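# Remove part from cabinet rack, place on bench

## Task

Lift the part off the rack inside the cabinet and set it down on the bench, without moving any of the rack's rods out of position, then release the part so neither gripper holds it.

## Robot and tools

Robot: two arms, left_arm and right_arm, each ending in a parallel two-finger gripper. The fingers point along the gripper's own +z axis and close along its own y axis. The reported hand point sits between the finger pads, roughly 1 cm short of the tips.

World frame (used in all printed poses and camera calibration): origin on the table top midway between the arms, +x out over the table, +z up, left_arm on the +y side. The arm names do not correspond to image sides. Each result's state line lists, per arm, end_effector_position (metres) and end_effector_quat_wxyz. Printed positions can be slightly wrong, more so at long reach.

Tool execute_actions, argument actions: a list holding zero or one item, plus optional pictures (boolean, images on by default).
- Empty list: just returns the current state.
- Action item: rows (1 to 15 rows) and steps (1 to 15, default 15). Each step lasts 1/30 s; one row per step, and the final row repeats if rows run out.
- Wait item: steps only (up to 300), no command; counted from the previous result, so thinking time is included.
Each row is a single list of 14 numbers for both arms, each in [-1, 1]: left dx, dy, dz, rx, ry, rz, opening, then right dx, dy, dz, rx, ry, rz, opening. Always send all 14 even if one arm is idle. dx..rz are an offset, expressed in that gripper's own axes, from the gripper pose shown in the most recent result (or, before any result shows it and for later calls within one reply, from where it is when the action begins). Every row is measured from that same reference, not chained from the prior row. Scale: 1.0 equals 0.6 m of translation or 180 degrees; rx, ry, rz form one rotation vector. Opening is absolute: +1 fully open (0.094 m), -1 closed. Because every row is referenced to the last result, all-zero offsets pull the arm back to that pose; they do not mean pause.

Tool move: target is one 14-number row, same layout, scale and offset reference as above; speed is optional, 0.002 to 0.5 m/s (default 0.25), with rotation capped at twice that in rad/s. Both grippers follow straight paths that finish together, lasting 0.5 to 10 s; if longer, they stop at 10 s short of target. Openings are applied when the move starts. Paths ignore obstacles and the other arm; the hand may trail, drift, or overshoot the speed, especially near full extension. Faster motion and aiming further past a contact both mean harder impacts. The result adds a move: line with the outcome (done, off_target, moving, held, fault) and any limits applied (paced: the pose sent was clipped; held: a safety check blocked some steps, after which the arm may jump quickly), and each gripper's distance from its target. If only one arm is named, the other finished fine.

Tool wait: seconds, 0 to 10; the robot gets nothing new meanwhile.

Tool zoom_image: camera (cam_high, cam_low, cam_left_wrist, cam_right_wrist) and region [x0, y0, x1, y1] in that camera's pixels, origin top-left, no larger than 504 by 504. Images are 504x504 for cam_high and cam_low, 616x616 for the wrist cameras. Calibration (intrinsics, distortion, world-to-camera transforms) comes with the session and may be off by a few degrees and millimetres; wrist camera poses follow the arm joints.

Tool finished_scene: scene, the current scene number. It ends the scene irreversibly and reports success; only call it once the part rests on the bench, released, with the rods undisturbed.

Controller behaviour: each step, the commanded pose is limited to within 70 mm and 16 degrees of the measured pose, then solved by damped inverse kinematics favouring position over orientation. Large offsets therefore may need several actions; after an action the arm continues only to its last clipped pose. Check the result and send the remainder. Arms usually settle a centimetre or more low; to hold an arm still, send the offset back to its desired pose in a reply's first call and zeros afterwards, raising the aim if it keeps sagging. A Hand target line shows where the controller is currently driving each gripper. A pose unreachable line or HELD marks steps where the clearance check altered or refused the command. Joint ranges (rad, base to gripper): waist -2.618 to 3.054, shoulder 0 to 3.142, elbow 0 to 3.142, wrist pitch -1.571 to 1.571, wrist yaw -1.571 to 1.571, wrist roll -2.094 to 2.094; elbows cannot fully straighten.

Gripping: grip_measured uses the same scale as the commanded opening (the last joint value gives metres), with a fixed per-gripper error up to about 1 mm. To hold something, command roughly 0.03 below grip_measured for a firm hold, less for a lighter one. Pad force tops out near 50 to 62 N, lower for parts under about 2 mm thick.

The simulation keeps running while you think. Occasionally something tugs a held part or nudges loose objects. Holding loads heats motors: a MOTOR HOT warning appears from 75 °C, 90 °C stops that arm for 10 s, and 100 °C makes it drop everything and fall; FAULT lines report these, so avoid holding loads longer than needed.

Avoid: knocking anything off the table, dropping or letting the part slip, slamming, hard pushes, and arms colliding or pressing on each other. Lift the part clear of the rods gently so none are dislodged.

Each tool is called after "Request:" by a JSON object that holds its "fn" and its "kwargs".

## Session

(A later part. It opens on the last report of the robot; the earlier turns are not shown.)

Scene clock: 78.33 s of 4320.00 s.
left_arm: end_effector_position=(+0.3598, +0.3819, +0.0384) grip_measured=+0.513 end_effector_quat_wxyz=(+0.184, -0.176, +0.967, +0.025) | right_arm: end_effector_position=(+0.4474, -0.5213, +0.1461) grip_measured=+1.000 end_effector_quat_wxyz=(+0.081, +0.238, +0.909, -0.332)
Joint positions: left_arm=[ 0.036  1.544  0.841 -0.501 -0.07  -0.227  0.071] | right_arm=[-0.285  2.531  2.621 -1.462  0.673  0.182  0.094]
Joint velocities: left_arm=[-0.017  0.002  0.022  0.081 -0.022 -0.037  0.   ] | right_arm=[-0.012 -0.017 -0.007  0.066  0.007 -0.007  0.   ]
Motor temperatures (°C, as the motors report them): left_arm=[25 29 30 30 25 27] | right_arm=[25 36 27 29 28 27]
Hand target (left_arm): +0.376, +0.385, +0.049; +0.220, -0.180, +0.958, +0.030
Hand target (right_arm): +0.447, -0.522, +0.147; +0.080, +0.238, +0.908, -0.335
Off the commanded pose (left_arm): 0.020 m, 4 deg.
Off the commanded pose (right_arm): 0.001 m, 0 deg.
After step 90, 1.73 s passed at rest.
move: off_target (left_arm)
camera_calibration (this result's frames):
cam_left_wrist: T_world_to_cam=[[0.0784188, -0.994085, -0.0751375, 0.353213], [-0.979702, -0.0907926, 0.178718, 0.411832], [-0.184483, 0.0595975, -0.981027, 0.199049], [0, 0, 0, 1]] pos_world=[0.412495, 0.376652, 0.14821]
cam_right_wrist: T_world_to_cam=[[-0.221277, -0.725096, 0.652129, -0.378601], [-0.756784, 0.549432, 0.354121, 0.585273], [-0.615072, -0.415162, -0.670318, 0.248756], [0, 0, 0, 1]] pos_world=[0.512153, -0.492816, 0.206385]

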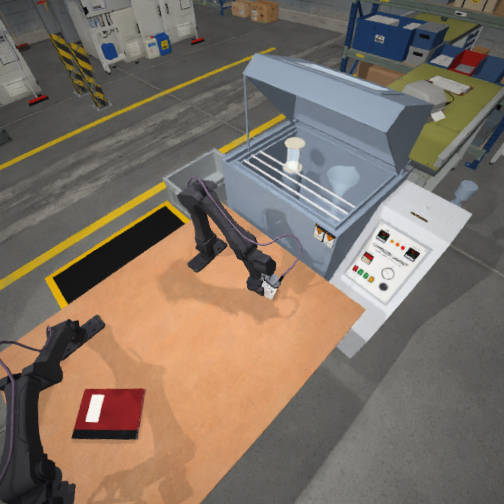

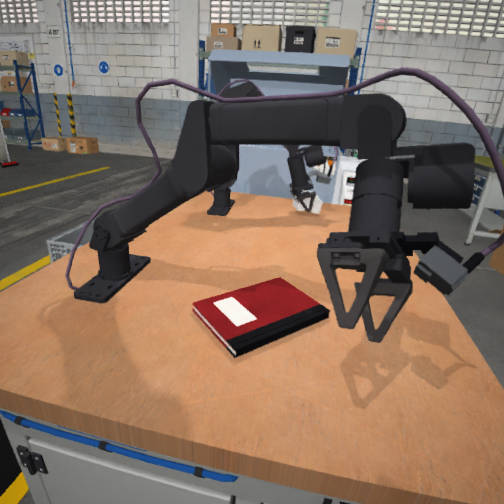

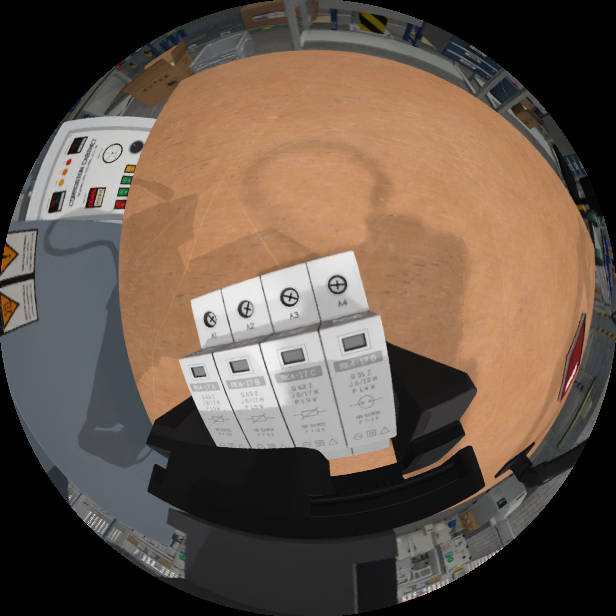

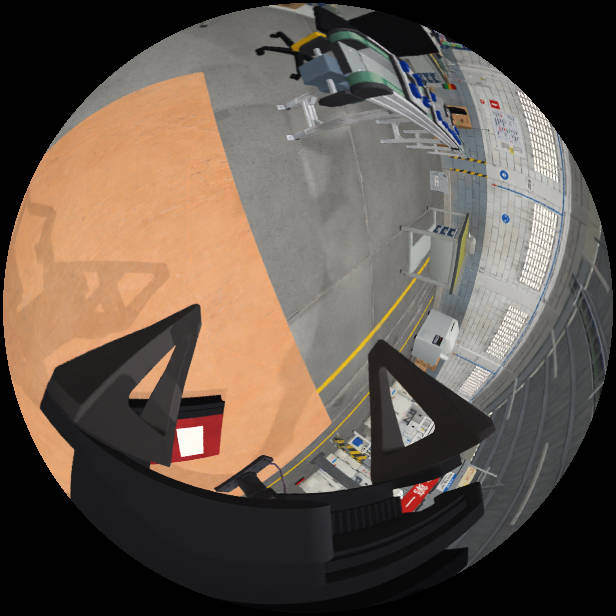

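Request:
{"fn": "move", "kwargs": {"target": [0,0,0.015,0,-0.05,0,0.3,0,0,0,0,0,0,1], "speed": 0.04}}

Request:
{"fn": "execute_actions", "kwargs": {"actions": [{"rows":[[0,0,0,0,0,0,1,0,0,0,0,0,0,1]]}], "pictures": false}}

Request:
{"fn": "move", "kwargs": {"target": [-0.08,0,-0.17,0,0,0,1,0,0,0,0,0,0,1]}}

Scene clock: 84.20 s of 4320.00 s.
left_arm: end_effector_position=(+0.3545, +0.3820, +0.0205) grip_measured=+0.513 end_effector_quat_wxyz=(+0.232, -0.173, +0.957, +0.035) | right_arm: end_effector_position=(+0.4477, -0.5206, +0.1455) grip_measured=+1.000 end_effector_quat_wxyz=(+0.081, +0.238, +0.910, -0.329)
Joint positions: left_arm=[ 0.021  1.502  0.674 -0.279 -0.101 -0.227  0.071] | right_arm=[-0.285  2.531  2.621 -1.462  0.667  0.182  0.094]
Joint velocities: left_arm=[ 0.002  0.007 -0.007  0.022 -0.022 -0.007  0.   ] | right_arm=[ 0.002 -0.017 -0.017 -0.007 -0.066 -0.022  0.   ]
Motor temperatures (°C, as the motors report them): left_arm=[25 29 30 29 25 27] | right_arm=[25 37 27 29 28 27]
Hand target (left_arm): +0.363, +0.383, +0.030; +0.259, -0.173, +0.949, +0.038
Hand target (right_arm): +0.447, -0.521, +0.146; +0.081, +0.238, +0.909, -0.332
Off the commanded pose (left_arm): 0.013 m, 3 deg.
Off the commanded pose (right_arm): 0.001 m, 0 deg.
After step 90, 0.70 s passed at rest.
move: off_target (left_arm)
camera_calibration (this result's frames):
cam_left_wrist: T_world_to_cam=[[0.0849375, -0.99075, -0.105826, 0.349434], [-0.991984, -0.0940565, 0.084382, 0.417378], [-0.0935551, 0.0978102, -0.990798, 0.133848], [0, 0, 0, 1]] pos_world=[0.396875, 0.372368, 0.134376]
cam_right_wrist: T_world_to_cam=[[-0.221393, -0.72887, 0.647868, -0.37888], [-0.757912, 0.546654, 0.356004, 0.584116], [-0.613641, -0.41221, -0.673445, 0.250198], [0, 0, 0, 1]] pos_world=[0.512359, -0.49233, 0.206011]

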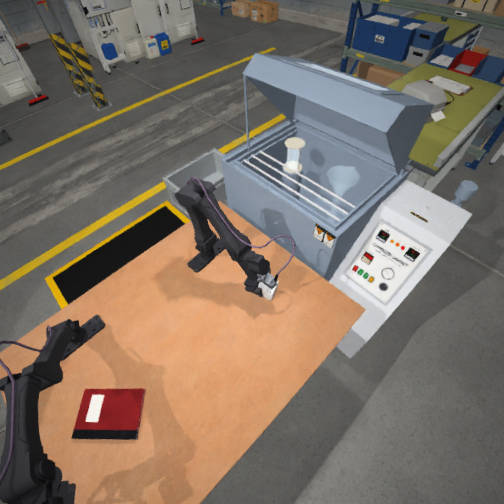

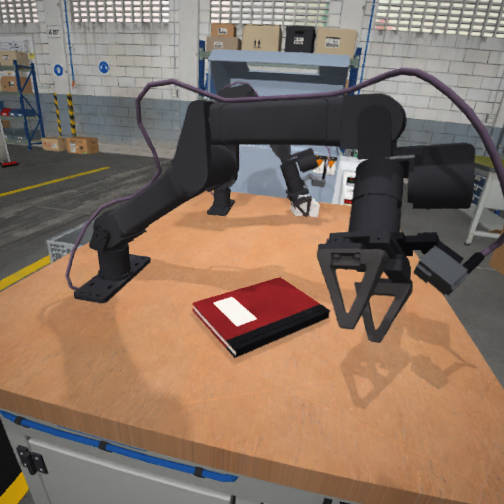

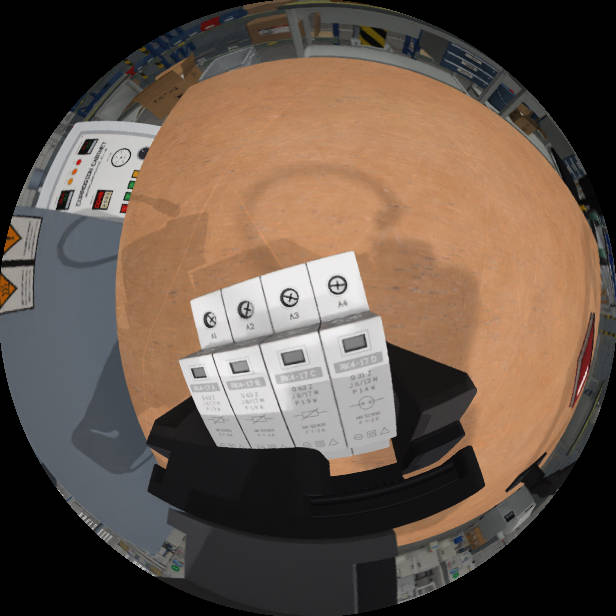

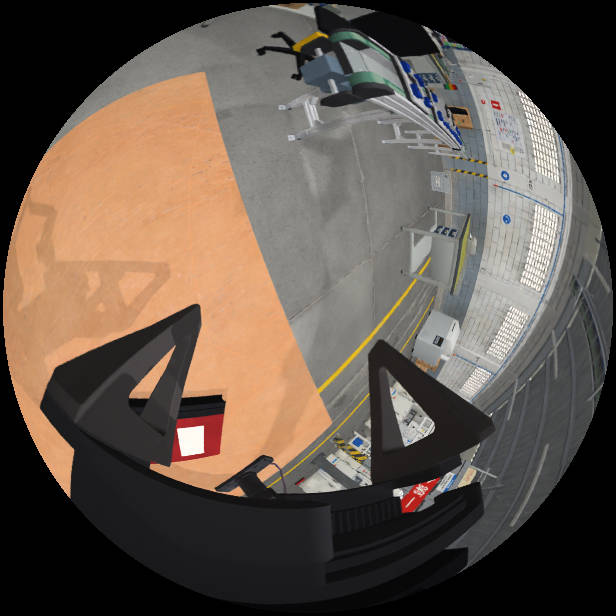

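Scene clock: 84.70 s of 4320.00 s.
left_arm: end_effector_position=(+0.3546, +0.3820, +0.0205) grip_measured=+1.000 end_effector_quat_wxyz=(+0.232, -0.173, +0.957, +0.035) | right_arm: end_effector_position=(+0.4480, -0.5199, +0.1449) grip_measured=+1.000 end_effector_quat_wxyz=(+0.081, +0.237, +0.911, -0.327)
Joint positions: left_arm=[ 0.021  1.502  0.674 -0.279 -0.101 -0.227  0.094] | right_arm=[-0.285  2.531  2.621 -1.462  0.662  0.182  0.094]
Joint velocities: left_arm=[ 0.007  0.007 -0.007 -0.022 -0.022 -0.007  0.   ] | right_arm=[-0.007 -0.017  0.002 -0.022 -0.051 -0.007  0.   ]
Motor temperatures (°C, as the motors report them): left_arm=[25 29 30 29 25 27] | right_arm=[25 37 27 29 28 27]
Hand target (left_arm): +0.355, +0.382, +0.021; +0.232, -0.173, +0.957, +0.035
Hand target (right_arm): +0.448, -0.521, +0.145; +0.081, +0.238, +0.910, -0.329
Off the commanded pose (left_arm): 0.000 m, 0 deg.
Off the commanded pose (right_arm): 0.001 m, 0 deg.
Steps of this call (steps 1 to 15: all 15 steps of this action). Readings (end_effector_position):
1: left_arm (+0.3546, +0.3820, +0.0205) | right_arm (+0.4478, -0.5205, +0.1454)
2: left_arm (+0.3546, +0.3820, +0.0205) | right_arm (+0.4478, -0.5204, +0.1453)
4: left_arm (+0.3546, +0.3820, +0.0205) | right_arm (+0.4479, -0.5202, +0.1451)
8: left_arm (+0.3546, +0.3820, +0.0205) | right_arm (+0.4480, -0.5200, +0.1450)
15: the state above

Scene clock: 86.17 s of 4320.00 s.
left_arm: end_effector_position=(+0.3499, +0.3815, +0.1272) grip_measured=+1.000 end_effector_quat_wxyz=(+0.229, -0.173, +0.957, +0.035) | right_arm: end_effector_position=(+0.4483, -0.5191, +0.1443) grip_measured=+1.000 end_effector_quat_wxyz=(+0.081, +0.237, +0.912, -0.324)
Joint positions: left_arm=[ 0.021  1.33   0.988 -0.77  -0.101 -0.227  0.094] | right_arm=[-0.285  2.531  2.621 -1.462  0.656  0.182  0.094]
Joint velocities: left_arm=[ 0.007 -0.012 -0.002 -0.037  0.066 -0.037  0.   ] | right_arm=[-0.002  0.007  0.002  0.037  0.081 -0.022  0.   ]
Motor temperatures (°C, as the motors report them): left_arm=[25 29 30 29 25 27] | right_arm=[25 37 27 29 28 27]
Hand target (left_arm): +0.350, +0.381, +0.134; +0.232, -0.173, +0.957, +0.035
Hand target (right_arm): +0.448, -0.520, +0.145; +0.081, +0.237, +0.911, -0.327
Off the commanded pose (left_arm): 0.006 m, 0 deg.
Off the commanded pose (right_arm): 0.001 m, 0 deg.
move: done
camera_calibration (this result's frames):
cam_left_wrist: T_world_to_cam=[[0.0844561, -0.990802, -0.105729, 0.36081], [-0.99159, -0.0940143, 0.0889421, 0.402989], [-0.0980641, 0.0973284, -0.990409, 0.24094], [0, 0, 0, 1]] pos_world=[0.392755, 0.371927, 0.240935]
cam_right_wrist: T_world_to_cam=[[-0.221588, -0.736101, 0.639573, -0.379389], [-0.76009, 0.541251, 0.359597, 0.581881], [-0.610869, -0.406451, -0.679439, 0.252991], [0, 0, 0, 1]] pos_world=[0.512758, -0.491384, 0.205296]

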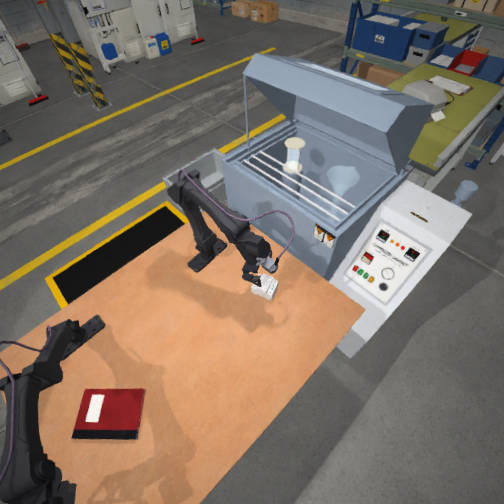

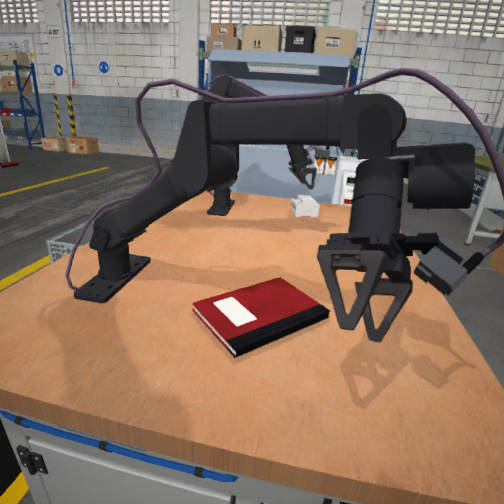

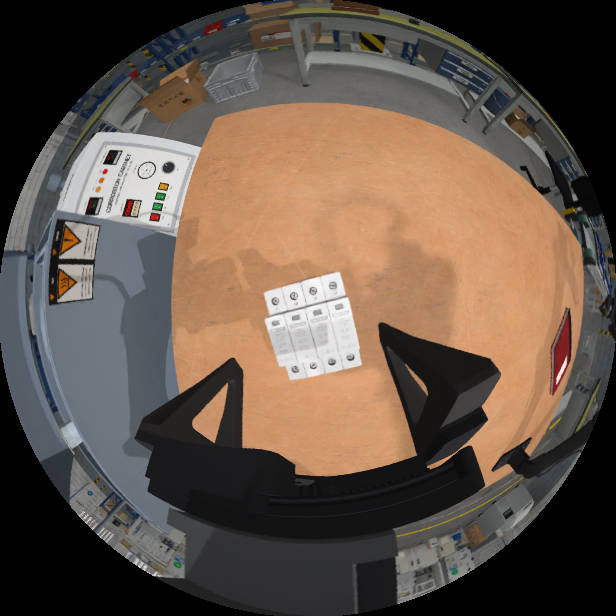

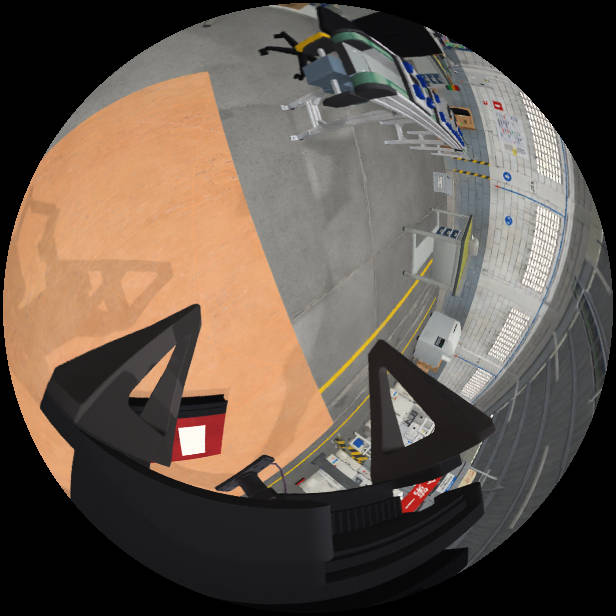

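Request:
{"fn": "finished_scene", "kwargs": {"scene": 1}}

The scene is finished: the task was done.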